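# Lift red plate from tray onto taped table area

## Task

Remove the red plate from the tray and set it down on the table so that no part of it extends beyond the yellow tape outline; keep every other plate inside the tray and off or clear of its walls, and leave the tray as it was found (each failure here counts against you); the result must stay put with no help from the robot, and at the end the suction must be released and the tool moved away.

## Robot and tools

Robot: a single Kinova Gen3 seven-joint arm carrying a suction cup instead of fingers. The reference point is the cup point, the middle of the cup's rim (29 mm across) when nothing touches it; the cup opens along the cup point's own +z axis. About 7 cm back from the rim the tool widens, its body and wrist camera sticking out up to roughly 8 cm sideways, so allow clearance near tray walls.

Frames: results report the cup point in the scene frame, origin on the table surface under the arm base, +z up, +y to the left when facing along +x. Position is end_effector_position in metres and orientation is end_effector_quat_wxyz. The printout can be slightly off, worse at long reach, and the base may be tilted relative to the table.

A row is 7 numbers, each from -1 to 1: dx, dy, dz, rx, ry, rz, suction. The first six are an offset, not a pose, expressed in the cup point's own axes (so dz moves along the cup's facing direction, and with the cup pointing down +dz goes down). 1.0 equals 0.6 m of travel or 180 degrees of turn; rx, ry, rz form one rotation vector. The seventh number sets vacuum: 1 is full (about 55 kPa under ambient), fractions request partial vacuum, and 0.05 or less switches it off. Suction keeps its last value until changed.

execute_actions(actions): a list of actions; each action is a list of up to 15 rows, one row per 1/30 s control step, with the final row repeated until 15 steps are used. Every row in an action is an offset from where the cup point was measured when that action began, not from the row before. For the first action of a call that start is the last pose reported in the scene. An empty list just fetches state and images.

move(target, speed, blocking): target is one 7-number row as above, an offset from the pose in the latest result that shows one. The cup point follows a straight line to it over 0.5 to 10 s (cut off at 10 s). speed is in m/s, 0.002 to 0.5, default 0.25; rotation is capped at twice that in rad/s. The suction value is applied at the start and not waited on. The path does not avoid obstacles, the tool can lag or overshoot speed (more with the arm stretched out), and aiming further past a contact or moving faster makes contact harder. With blocking=false a result returns after 0.5 s while the arm keeps going; until a result shows the move ended, other rows and moves are refused, so use wait or stop. The result adds a "move:" line: done means resting close to target; other endings include off_target, moving, held (a check blocked the final step) or fault. It also reports distance to target and which limits applied: limits=paced means the sent pose was clipped, limits=held means a check blocked some steps, after which the arm may jump faster than speed.

wait(seconds): 0 to 10; lets time pass holding the last command, returning early if a running move finishes. stop(): brakes a running move; faster motion needs more room; suction is unaffected. zoom_image(camera, region): camera is cam_low (896x504) or cam_wrist (616x616); region is [x0, y0, x1, y1] in pixels from the top-left, at most 504 by 504. read_manual(section): only "licences", returns legal text and does nothing else. finished_scene(scene): pass the number of the current scene to end it irreversibly; the plate must already be settled and released.

Motion limits: each step, the commanded pose is clipped to within 70 mm and 16 degrees of the measured one, then pursued by damped inverse kinematics, with position favoured over orientation. A distant offset may need several actions, and after an action the arm only continues to the last clipped pose, so issue the remainder next. "Hand target" in the result is where the controller is currently driving. "pose unreachable" means the clearance check altered or refused the command (the base's mounting block counts as arm). The elbow cannot fully straighten. Joints share a speed and acceleration budget and may still be short of target when a result arrives.

Grasping: switch suction on and push the cup flat onto a smooth area of the plate so the whole rim contacts it; holes, seams or the plate's edge under the rim leak. suction_measured shows reached vacuum (near 0 means no seal; on a tight surface it settles up to 0.15 under the request and may sag 0.04 before the pump restarts). part_present turns 1 at 0.50 and back to 0 under 0.45. Under vacuum the cup compresses, so a held plate sits up to about 10 mm nearer the tool, and vacuum alone can lift a loose object. To release, set the plate down on its support, turn suction off, then back off at least 15 mm. If the cup grips the table, switch suction off to free it.

Hazards: joint torque reaching its limit (51.3 N m for the first four joints, 32.3 N m for the last three) freezes the arm 10 s and discards the rest of the call. Motors warm while holding loads; MOTOR HOT appears from 60 °C and at 75 °C an OVER-TEMPERATURE FAULT lets the arm sag. Joint torque readings carry offsets and noise. Avoid dropping or flinging plates, hitting hard, shoving the tray, resting plates on tray walls, and anything leaving the table, which fails the job. Loose items may occasionally get nudged by outside disturbances. The arm holds its last command during your thinking, and faster, smoother, lower-effort motion is preferred.

Each tool is called by a JSON object that holds its "name" and its "arguments", one argument or row to a line.

## Session

{"name": "execute_actions", "arguments": {
  "actions": []
}}

Scene clock: 0.00 s.
end_effector_position=(+0.4501, -0.0060, +0.2550) suction_measured=0.01 part_present=0 end_effector_quat_wxyz=(+0.001, +0.005, +1.000, +0.004)
Joint positions: [-0.053  0.433 -0.002  1.656  0.003  1.052  3.083]
Joint velocities: [-0.001  0.001  0.     0.002  0.     0.001  0.   ]
Joint torques (N m, as the joint torque sensors report them, + toward a larger angle): no reading
Hand target: +0.450, -0.006, +0.255; +0.001, +0.005, +1.000, +0.004

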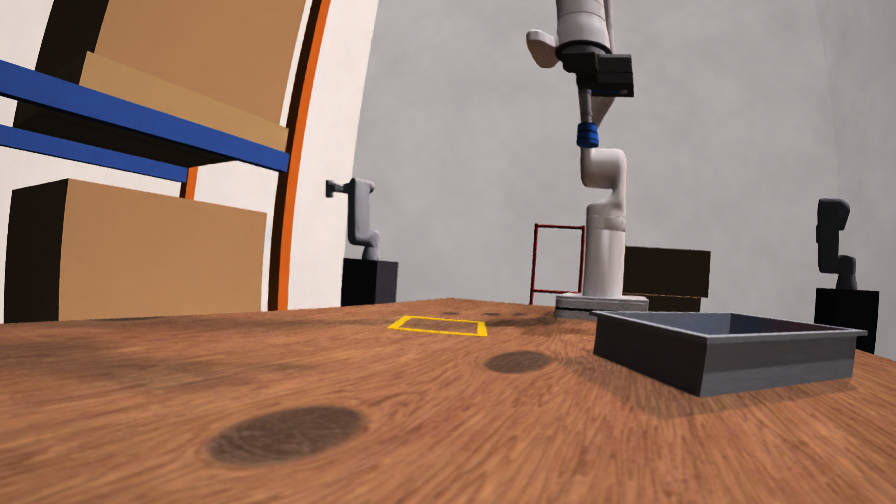

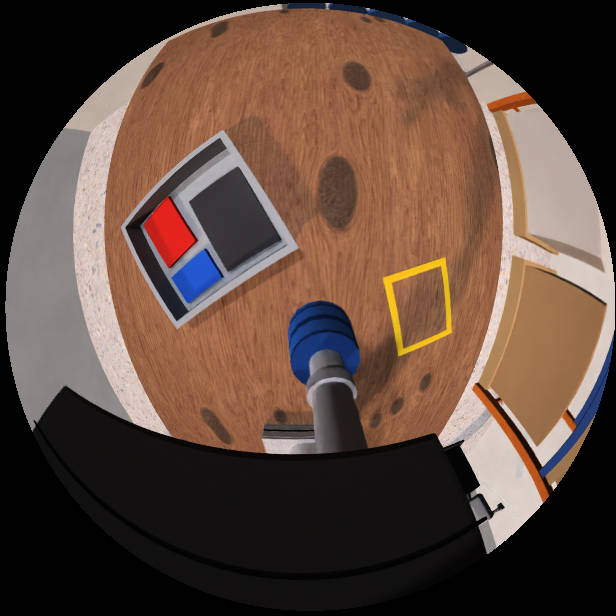

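{"name": "zoom_image", "arguments": {
  "camera": "cam_wrist",
  "region": [100, 110, 320, 340]
}}

{"name": "move", "arguments": {
  "target": [-0.12,0.46,0.1,0,0,0,0],
  "speed": 0.3
}}

Region (100, 110, 320, 340) of cam_wrist's 616x616 image, scaled by 2.191, with more detail than that image has; it fills the left 482 columns of this view, and the rest is white.

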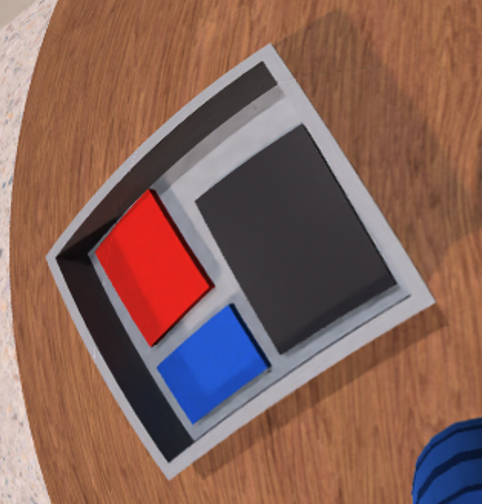

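Scene clock: 15.43 s.
end_effector_position=(+0.5248, +0.2699, +0.1978) suction_measured=0.01 part_present=0 end_effector_quat_wxyz=(+0.002, +0.005, +1.000, +0.004)
Joint positions: [-0.504  0.802 -0.046  1.182  0.037  1.158  2.588]
Joint velocities: [-0.003  0.008 -0.001 -0.005  0.001  0.001 -0.001]
Joint torques (N m, as the joint torque sensors report them, + toward a larger angle): [  0.31 -20.3   -0.03  -7.32  -0.03  -0.07   0.03]
Hand target: +0.525, +0.270, +0.197; +0.001, +0.005, +1.000, +0.004
Off the commanded pose: 0.001 m, 0 deg.
move: done

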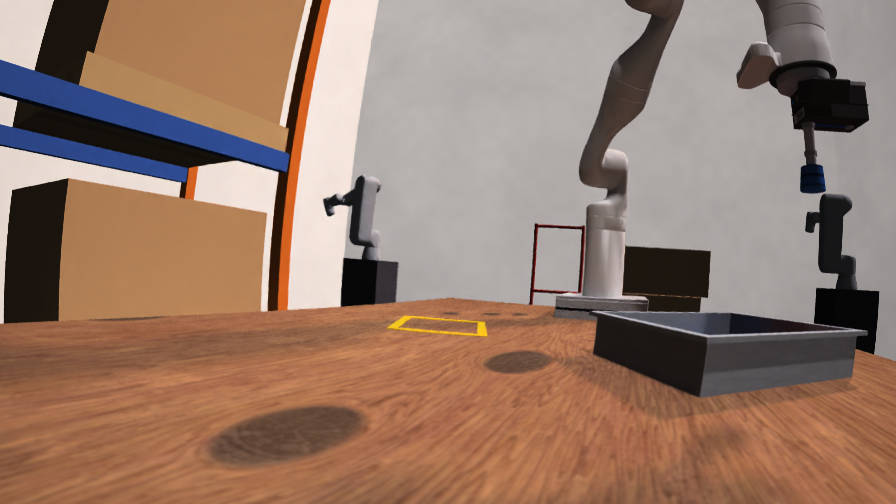

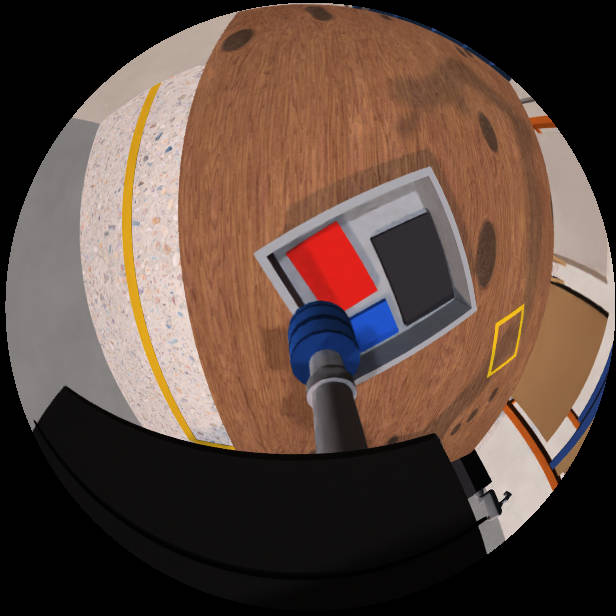

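{"name": "move", "arguments": {
  "target": [0,-0.04,0.13,0,0,-0.16,0],
  "speed": 0.3
}}

Scene clock: 28.60 s.
end_effector_position=(+0.5246, +0.2470, +0.1197) suction_measured=0.01 part_present=0 end_effector_quat_wxyz=(+0.003, -0.244, +0.970, +0.004)
Joint positions: [-0.407  0.878 -0.161  1.309  0.151  0.965  3.045]
Joint velocities: [ 0.004  0.003  0.002  0.001 -0.001 -0.002  0.003]
Joint torques (N m, as the joint torque sensors report them, + toward a larger angle): [  0.4  -19.84  -1.21  -6.28  -0.27  -0.35   0.09]
Hand target: +0.525, +0.247, +0.120; +0.003, -0.244, +0.970, +0.004
Off the commanded pose: 0.001 m, 0 deg.
move: done

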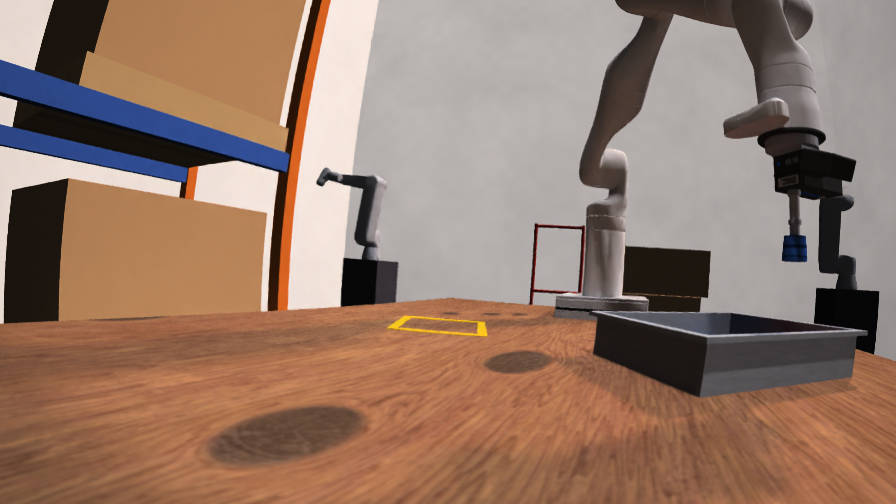

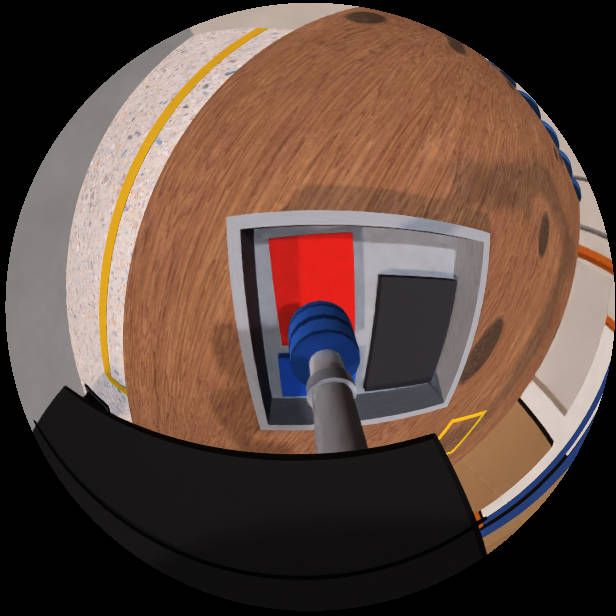

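{"name": "move", "arguments": {
  "target": [0.005,0,0.115,0,0,0,0],
  "speed": 0.2
}}

{"name": "zoom_image", "arguments": {
  "camera": "cam_low",
  "region": [580, 150, 896, 410]
}}

Scene clock: 35.70 s.
end_effector_position=(+0.5221, +0.2464, +0.0509) suction_measured=0.01 part_present=0 end_effector_quat_wxyz=(+0.003, -0.244, +0.970, +0.004)
Joint positions: [-0.412  0.979 -0.15   1.351  0.17   0.822  3.03 ]
Joint velocities: [-0.     0.005  0.001 -0.001  0.     0.001 -0.001]
Joint torques (N m, as the joint torque sensors report them, + toward a larger angle): [  0.08 -20.31  -1.01  -5.64  -0.3   -0.14  -0.13]
Hand target: +0.522, +0.246, +0.051; +0.003, -0.244, +0.970, +0.004
Off the commanded pose: 0.000 m, 0 deg.
move: done

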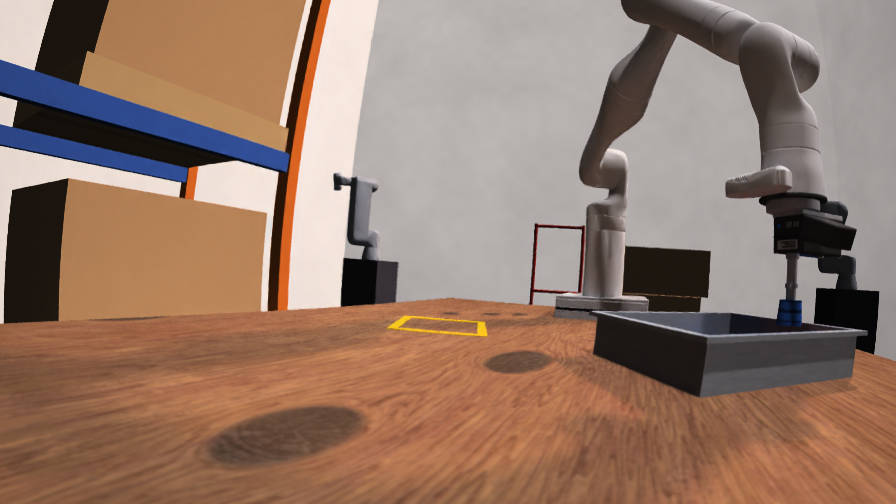

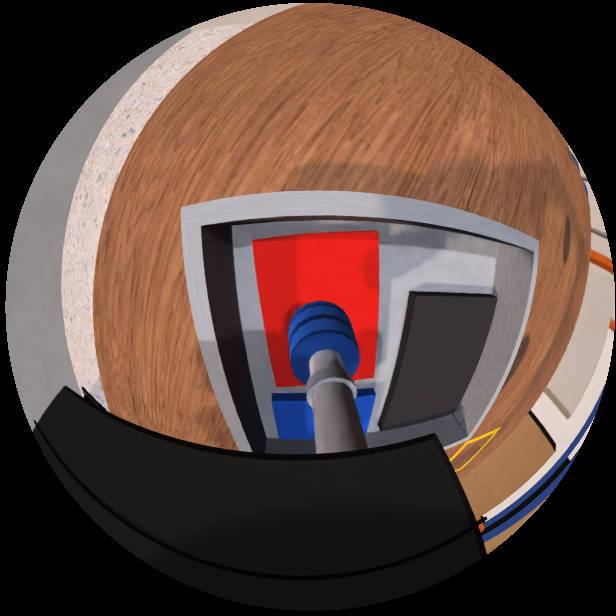

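Region (580, 150, 896, 410) of cam_low's 896x504 image, scaled by 1.595, with more detail than that image has; it fills the top 415 rows of this view, and the rest is white.

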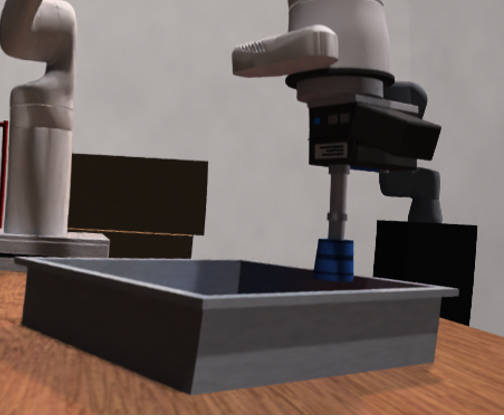

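{"name": "move", "arguments": {
  "target": [0.013,0,0.05,0,0,0,1],
  "speed": 0.08
}}

{"name": "move", "arguments": {
  "target": [0,0,0.015,0,0,0,1],
  "speed": 0.02
}}

Scene clock: 46.07 s.
end_effector_position=(+0.5154, +0.2430, +0.0210) suction_measured=0.01 part_present=0 end_effector_quat_wxyz=(+0.003, -0.244, +0.970, +0.004)
Joint positions: [-0.414  1.017 -0.143  1.387  0.178  0.748  3.022]
Joint velocities: [-0.     0.002  0.001  0.001  0.    -0.    -0.   ]
Joint torques (N m, as the joint torque sensors report them, + toward a larger angle): [  0.35 -20.18  -0.89  -5.4    0.02  -0.23  -0.06]
Hand target: +0.515, +0.243, +0.021; +0.003, -0.244, +0.970, +0.004
Off the commanded pose: 0.000 m, 0 deg.
move: done

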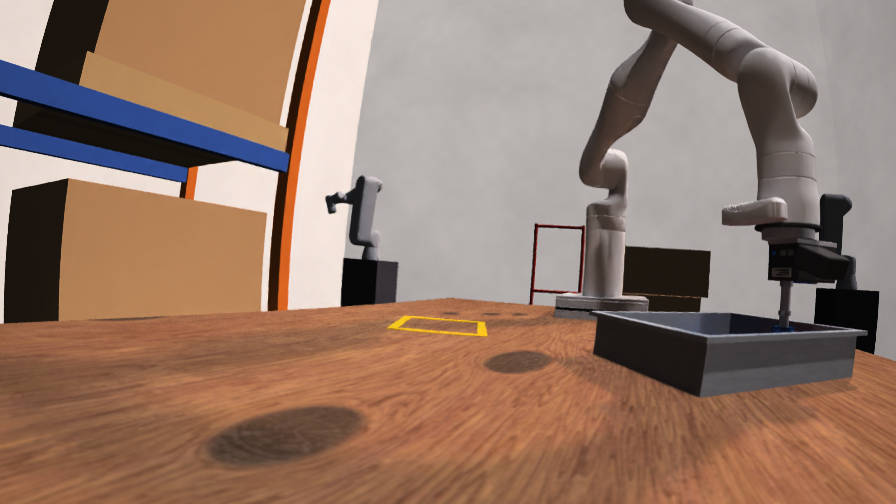

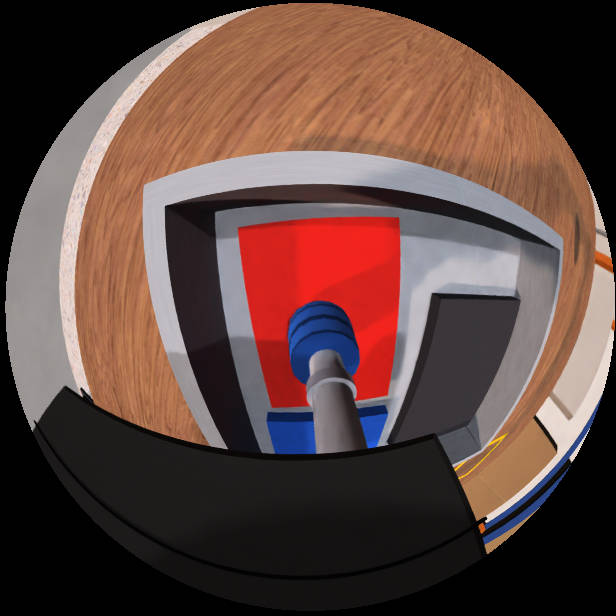

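Scene clock: 46.77 s.
end_effector_position=(+0.5152, +0.2430, +0.0118) suction_measured=0.48 part_present=0 end_effector_quat_wxyz=(+0.003, -0.244, +0.970, +0.004)
Joint positions: [-0.415  1.033 -0.141  1.386  0.18   0.733  3.02 ]
Joint velocities: [ 0.001  0.001  0.    -0.     0.001  0.    -0.   ]
Joint torques (N m, as the joint torque sensors report them, + toward a larger angle): [  0.37 -20.7   -1.17  -5.23  -0.25  -0.36   0.09]
Hand target: +0.515, +0.243, +0.012; +0.003, -0.244, +0.970, +0.004
Off the commanded pose: 0.000 m, 0 deg.
move: done

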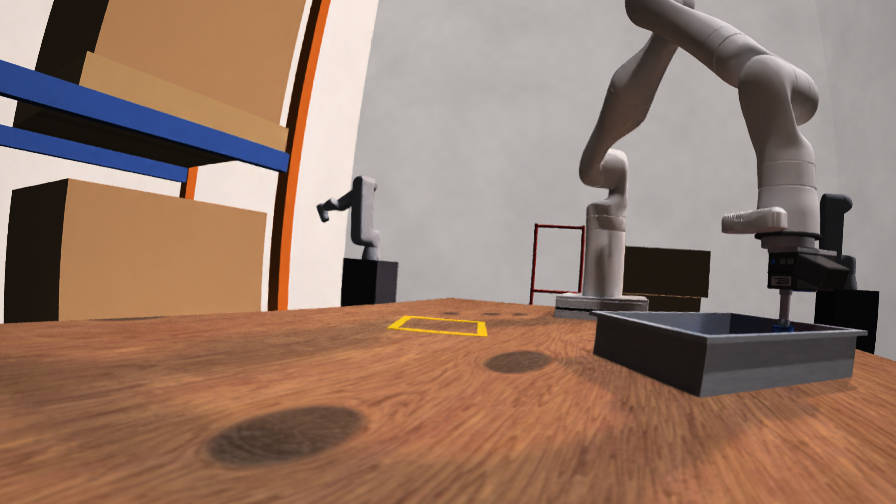

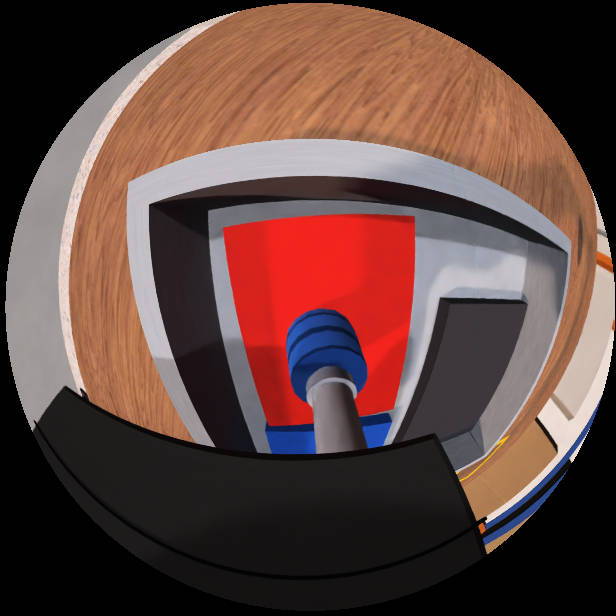

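{"name": "move", "arguments": {
  "target": [0,0,-0.135,0,0,0,1],
  "speed": 0.12
}}

Scene clock: 57.80 s.
end_effector_position=(+0.5150, +0.2421, +0.0926) suction_measured=1.00 part_present=1 end_effector_quat_wxyz=(+0.003, -0.244, +0.970, +0.004)
Joint positions: [-0.406  0.898 -0.158  1.373  0.16   0.883  3.036]
Joint velocities: [ 0.001 -0.004 -0.     0.002 -0.001  0.003  0.   ]
Joint torques (N m, as the joint torque sensors report them, + toward a larger angle): [ -0.12 -20.05  -0.73  -6.38  -0.11  -0.37   0.16]
Hand target: +0.515, +0.242, +0.093; +0.003, -0.244, +0.970, +0.004
Off the commanded pose: 0.000 m, 0 deg.
move: done

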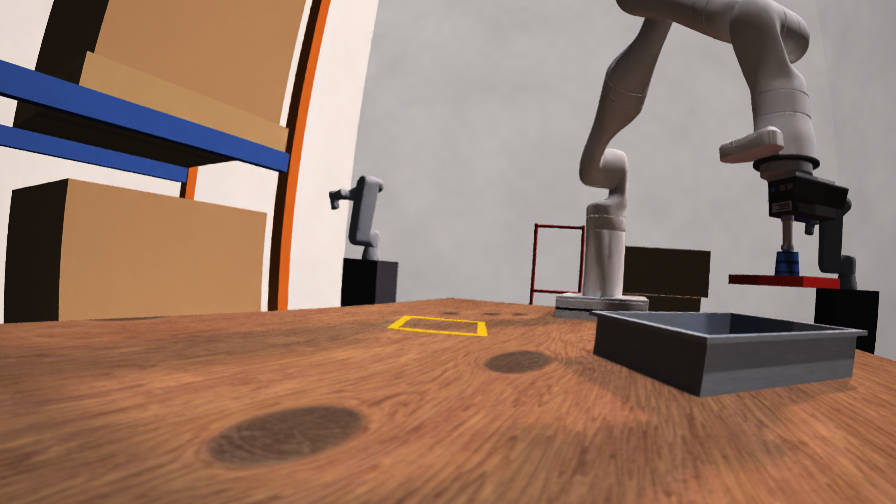

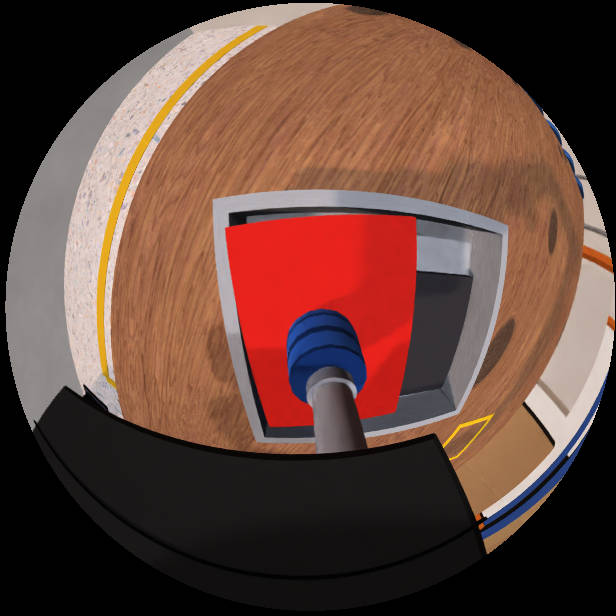

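{"name": "move", "arguments": {
  "target": [0.586,-0.579,0.03,0,0,0.056,1],
  "speed": 0.3
}}

{"name": "move", "arguments": {
  "target": [0,0,0.08,0,0,0,1],
  "speed": 0.12
}}

Scene clock: 69.77 s.
end_effector_position=(+0.3704, -0.2302, +0.0702) suction_measured=0.99 part_present=1 end_effector_quat_wxyz=(+0.002, -0.158, +0.987, +0.004)
Joint positions: [ 0.601  0.726 -0.16   1.893  0.207  0.538  3.77 ]
Joint velocities: [ 0.003  0.001  0.001 -0.001 -0.002  0.     0.001]
Joint torques (N m, as the joint torque sensors report them, + toward a larger angle): [ -0.06 -16.22  -1.16  -4.02  -0.22  -0.47   0.27]
Hand target: +0.370, -0.230, +0.070; +0.002, -0.158, +0.987, +0.004
Off the commanded pose: 0.001 m, 0 deg.
move: done

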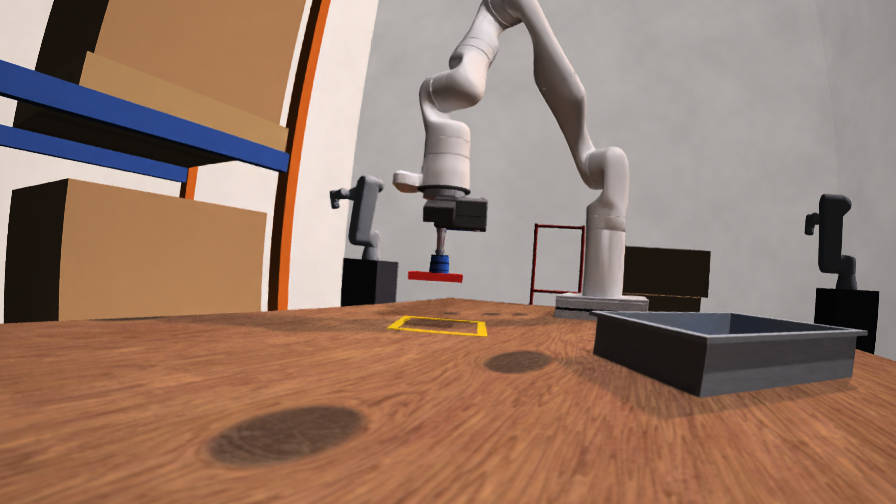

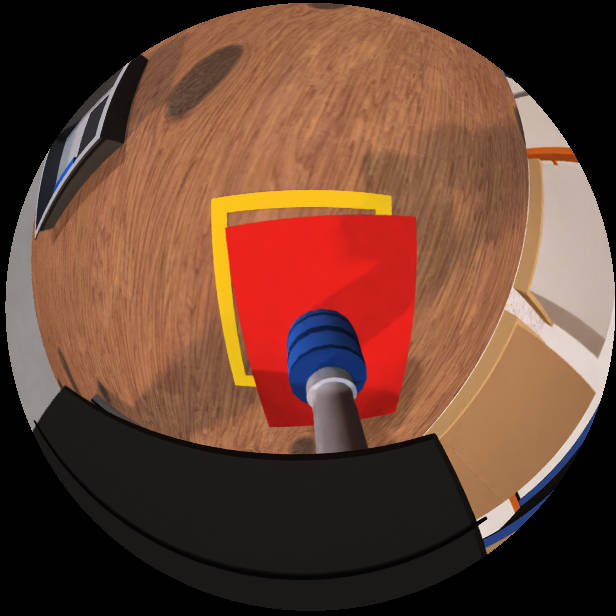

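Scene clock: 70.60 s.
end_effector_position=(+0.3706, -0.2298, +0.0224) suction_measured=0.99 part_present=1 end_effector_quat_wxyz=(+0.003, -0.158, +0.987, +0.004)
Joint positions: [ 0.58   0.832 -0.129  1.901  0.232  0.422  3.748]
Joint velocities: [-0.001  0.005  0.001 -0.002  0.    -0.001  0.   ]
Joint torques (N m, as the joint torque sensors report them, + toward a larger angle): [ -0.14 -16.42  -0.97  -3.34  -0.35  -0.41   0.07]
Hand target: +0.371, -0.230, +0.022; +0.002, -0.158, +0.987, +0.004
Off the commanded pose: 0.000 m, 0 deg.
move: done

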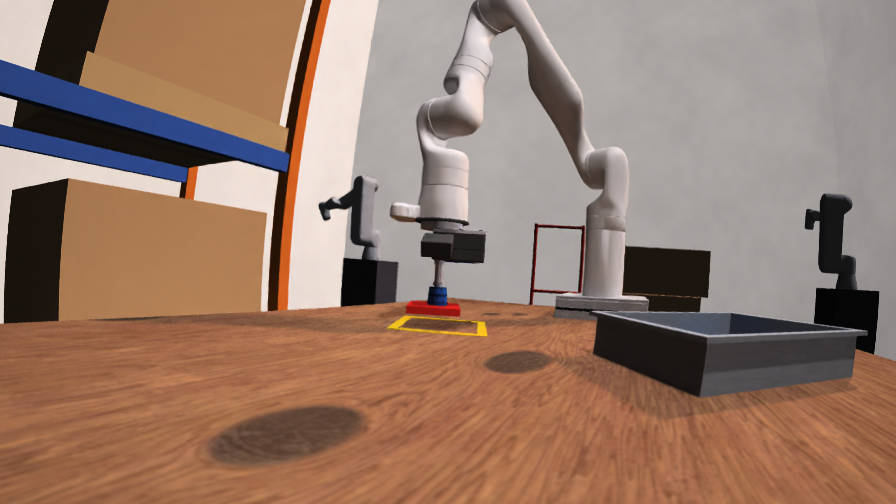

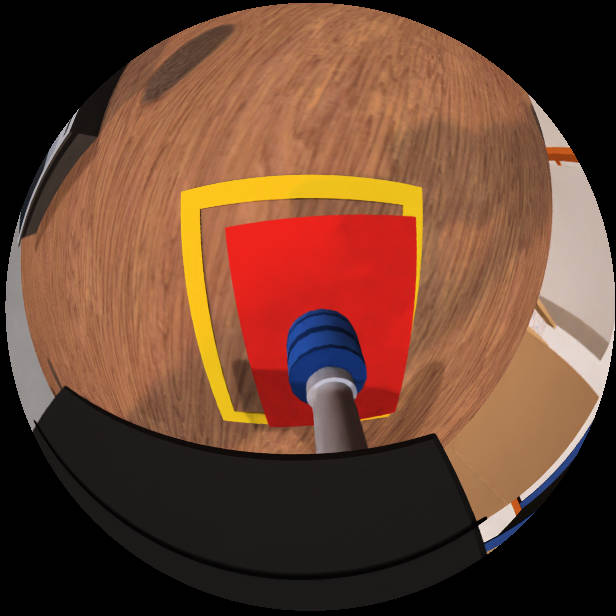

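{"name": "move", "arguments": {
  "target": [0.003,0.018,0.029,0,0,0.01,1],
  "speed": 0.04
}}

{"name": "zoom_image", "arguments": {
  "camera": "cam_low",
  "region": [370, 270, 510, 350]
}}

Scene clock: 78.10 s.
end_effector_position=(+0.3656, -0.2201, +0.0052) suction_measured=1.00 part_present=1 end_effector_quat_wxyz=(+0.003, -0.143, +0.990, +0.004)
Joint positions: [ 0.55   0.862 -0.104  1.932  0.225  0.356  3.706]
Joint velocities: [-0.003  0.004  0.001  0.003  0.    -0.002 -0.002]
Joint torques (N m, as the joint torque sensors report them, + toward a larger angle): [ -0.08 -16.79  -0.89  -2.61  -0.13  -0.27   0.3 ]
Hand target: +0.366, -0.220, +0.005; +0.003, -0.143, +0.990, +0.004
Off the commanded pose: 0.000 m, 0 deg.
move: done

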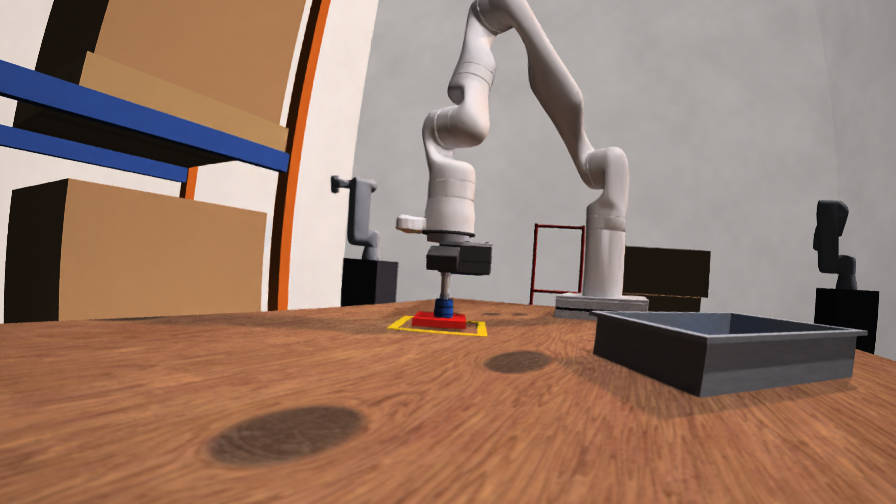

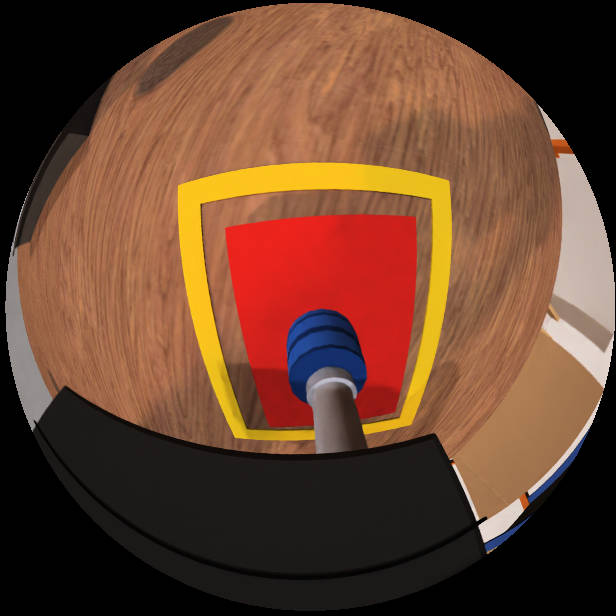

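Region (370, 270, 510, 350) of cam_low's 896x504 image, scaled by 3.600, with more detail than that image has; it fills the top 288 rows of this view, and the rest is white.

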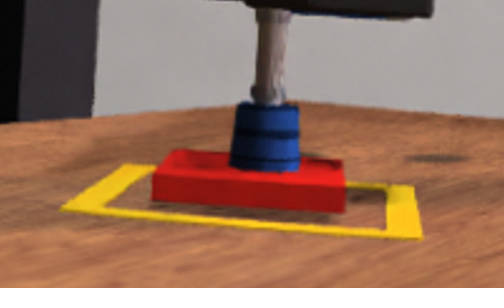

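{"name": "move", "arguments": {
  "target": [0,0,0.006,0,0,0,1],
  "speed": 0.01
}}

{"name": "zoom_image", "arguments": {
  "camera": "cam_low",
  "region": [370, 270, 510, 350]
}}

Scene clock: 92.70 s.
end_effector_position=(+0.3656, -0.2201, +0.0017) suction_measured=0.98 part_present=1 end_effector_quat_wxyz=(+0.003, -0.143, +0.990, +0.004)
Joint positions: [ 0.548  0.871 -0.102  1.932  0.226  0.348  3.705]
Joint velocities: [ 0.     0.001 -0.     0.001 -0.    -0.001 -0.   ]
Joint torques (N m, as the joint torque sensors report them, + toward a larger angle): [ -0.09 -16.31  -0.64  -2.61  -0.25  -0.06   0.21]
Hand target: +0.366, -0.220, +0.002; +0.003, -0.143, +0.990, +0.004
Off the commanded pose: 0.000 m, 0 deg.
move: done

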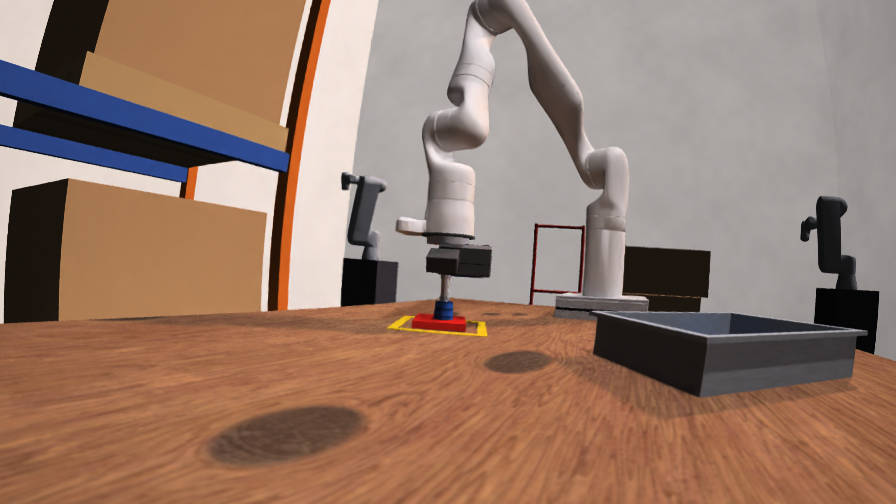

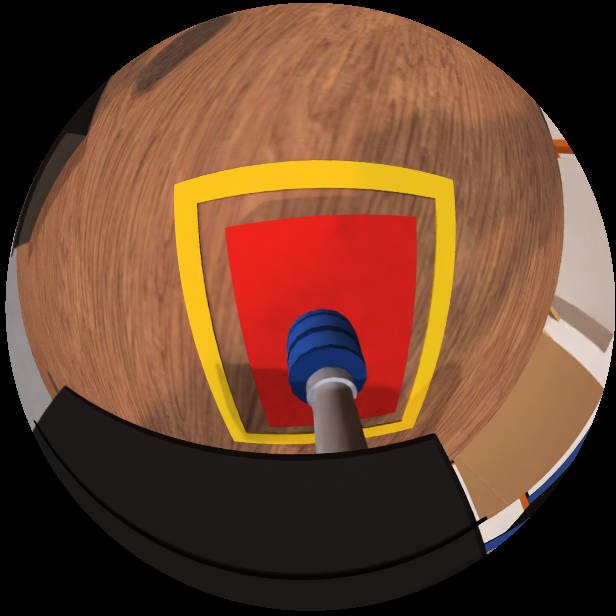

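Region (370, 270, 510, 350) of cam_low's 896x504 image, scaled by 3.600, with more detail than that image has; it fills the top 288 rows of this view, and the rest is white.

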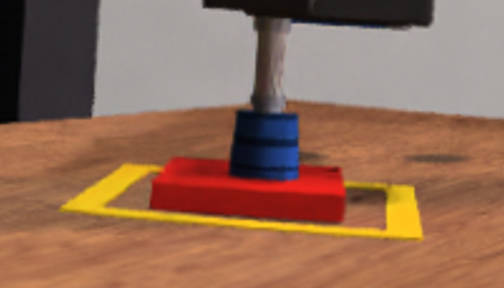

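Nearly touching; 1.5 mm more and release.

{"name": "execute_actions", "arguments": {
  "actions": [
    [[0,0,0.001,0,0,0,1],[0,0,0.0015,0,0,0,1],[0,0,0.002,0,0,0,1],[0,0,0.0025,0,0,0,1],[0,0,0.0025,0,0,0,1],[0,0,0.0025,0,0,0,1],[0,0,0.0025,0,0,0,1],[0,0,0.0025,0,0,0,1],[0,0,0.0025,0,0,0,1],[0,0,0.0025,0,0,0,0]]
  ]
}}

Scene clock: 99.80 s.
end_effector_position=(+0.3664, -0.2204, +0.0014) suction_measured=0.01 part_present=0 end_effector_quat_wxyz=(+0.004, -0.143, +0.990, +0.003)
Joint positions: [ 0.548  0.871 -0.101  1.931  0.227  0.345  3.704]
Joint velocities: [-0.    -0.002 -0.     0.003  0.     0.001  0.   ]
Joint torques (N m, as the joint torque sensors report them, + toward a larger angle): [  0.25 -14.04  -0.34  -1.62  -0.3   -0.41   0.02]
Hand target: +0.366, -0.220, +0.000; +0.003, -0.143, +0.990, +0.004
Off the commanded pose: 0.002 m, 0 deg.

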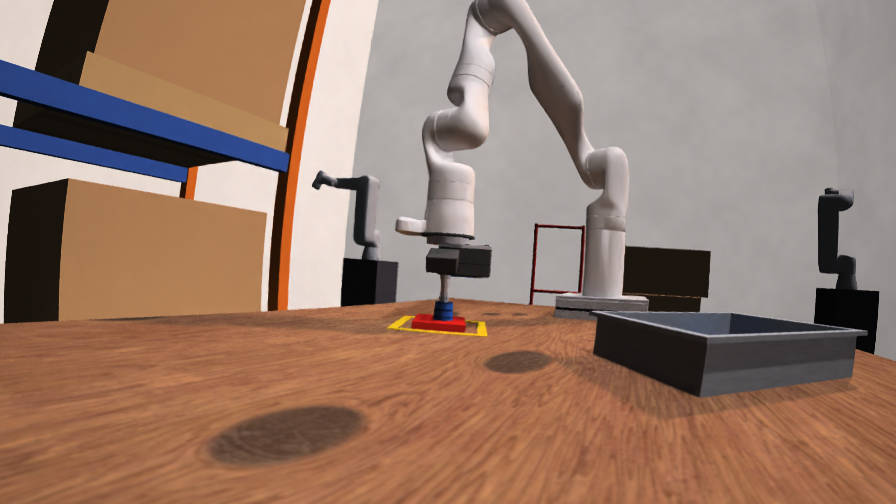

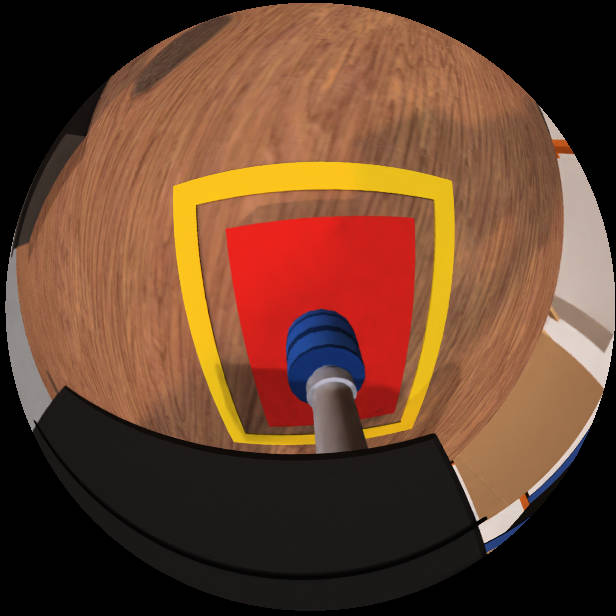

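{"name": "move", "arguments": {
  "target": [0,0,-0.3,0,0,0,0],
  "speed": 0.3
}}

Scene clock: 104.50 s.
end_effector_position=(+0.3654, -0.2221, +0.1813) suction_measured=0.01 part_present=0 end_effector_quat_wxyz=(+0.003, -0.143, +0.990, +0.003)
Joint positions: [ 0.613  0.496 -0.191  1.838  0.125  0.816  3.795]
Joint velocities: [ 0.002 -0.004  0.    -0.001 -0.001 -0.     0.   ]
Joint torques (N m, as the joint torque sensors report them, + toward a larger angle): [  0.49 -13.65  -0.92  -5.33   0.02  -0.32   0.05]
Hand target: +0.365, -0.222, +0.182; +0.003, -0.143, +0.990, +0.003
Off the commanded pose: 0.000 m, 0 deg.
move: done

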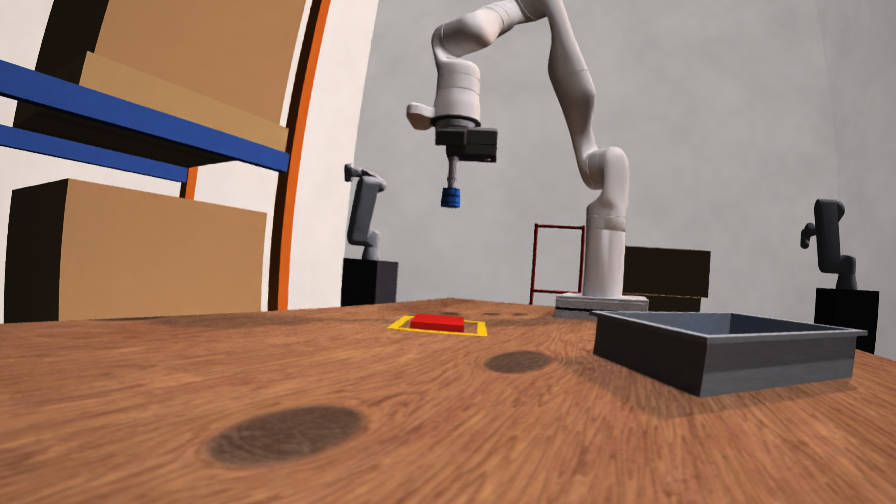

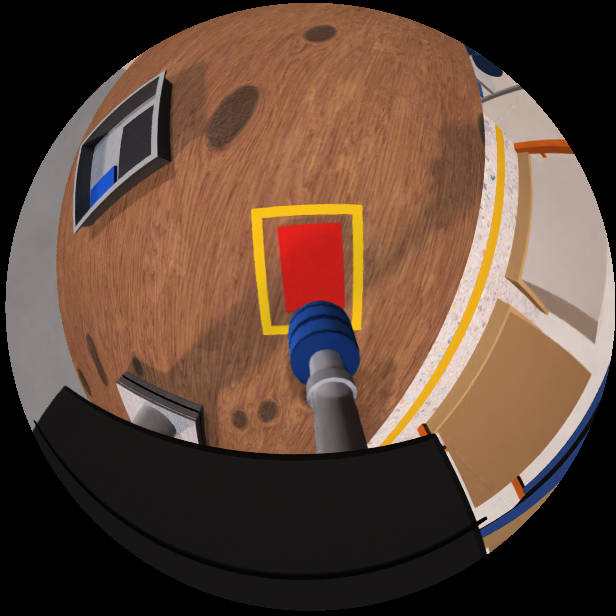

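{"name": "finished_scene", "arguments": {
  "scene": 1
}}

The scene is finished: the task was done.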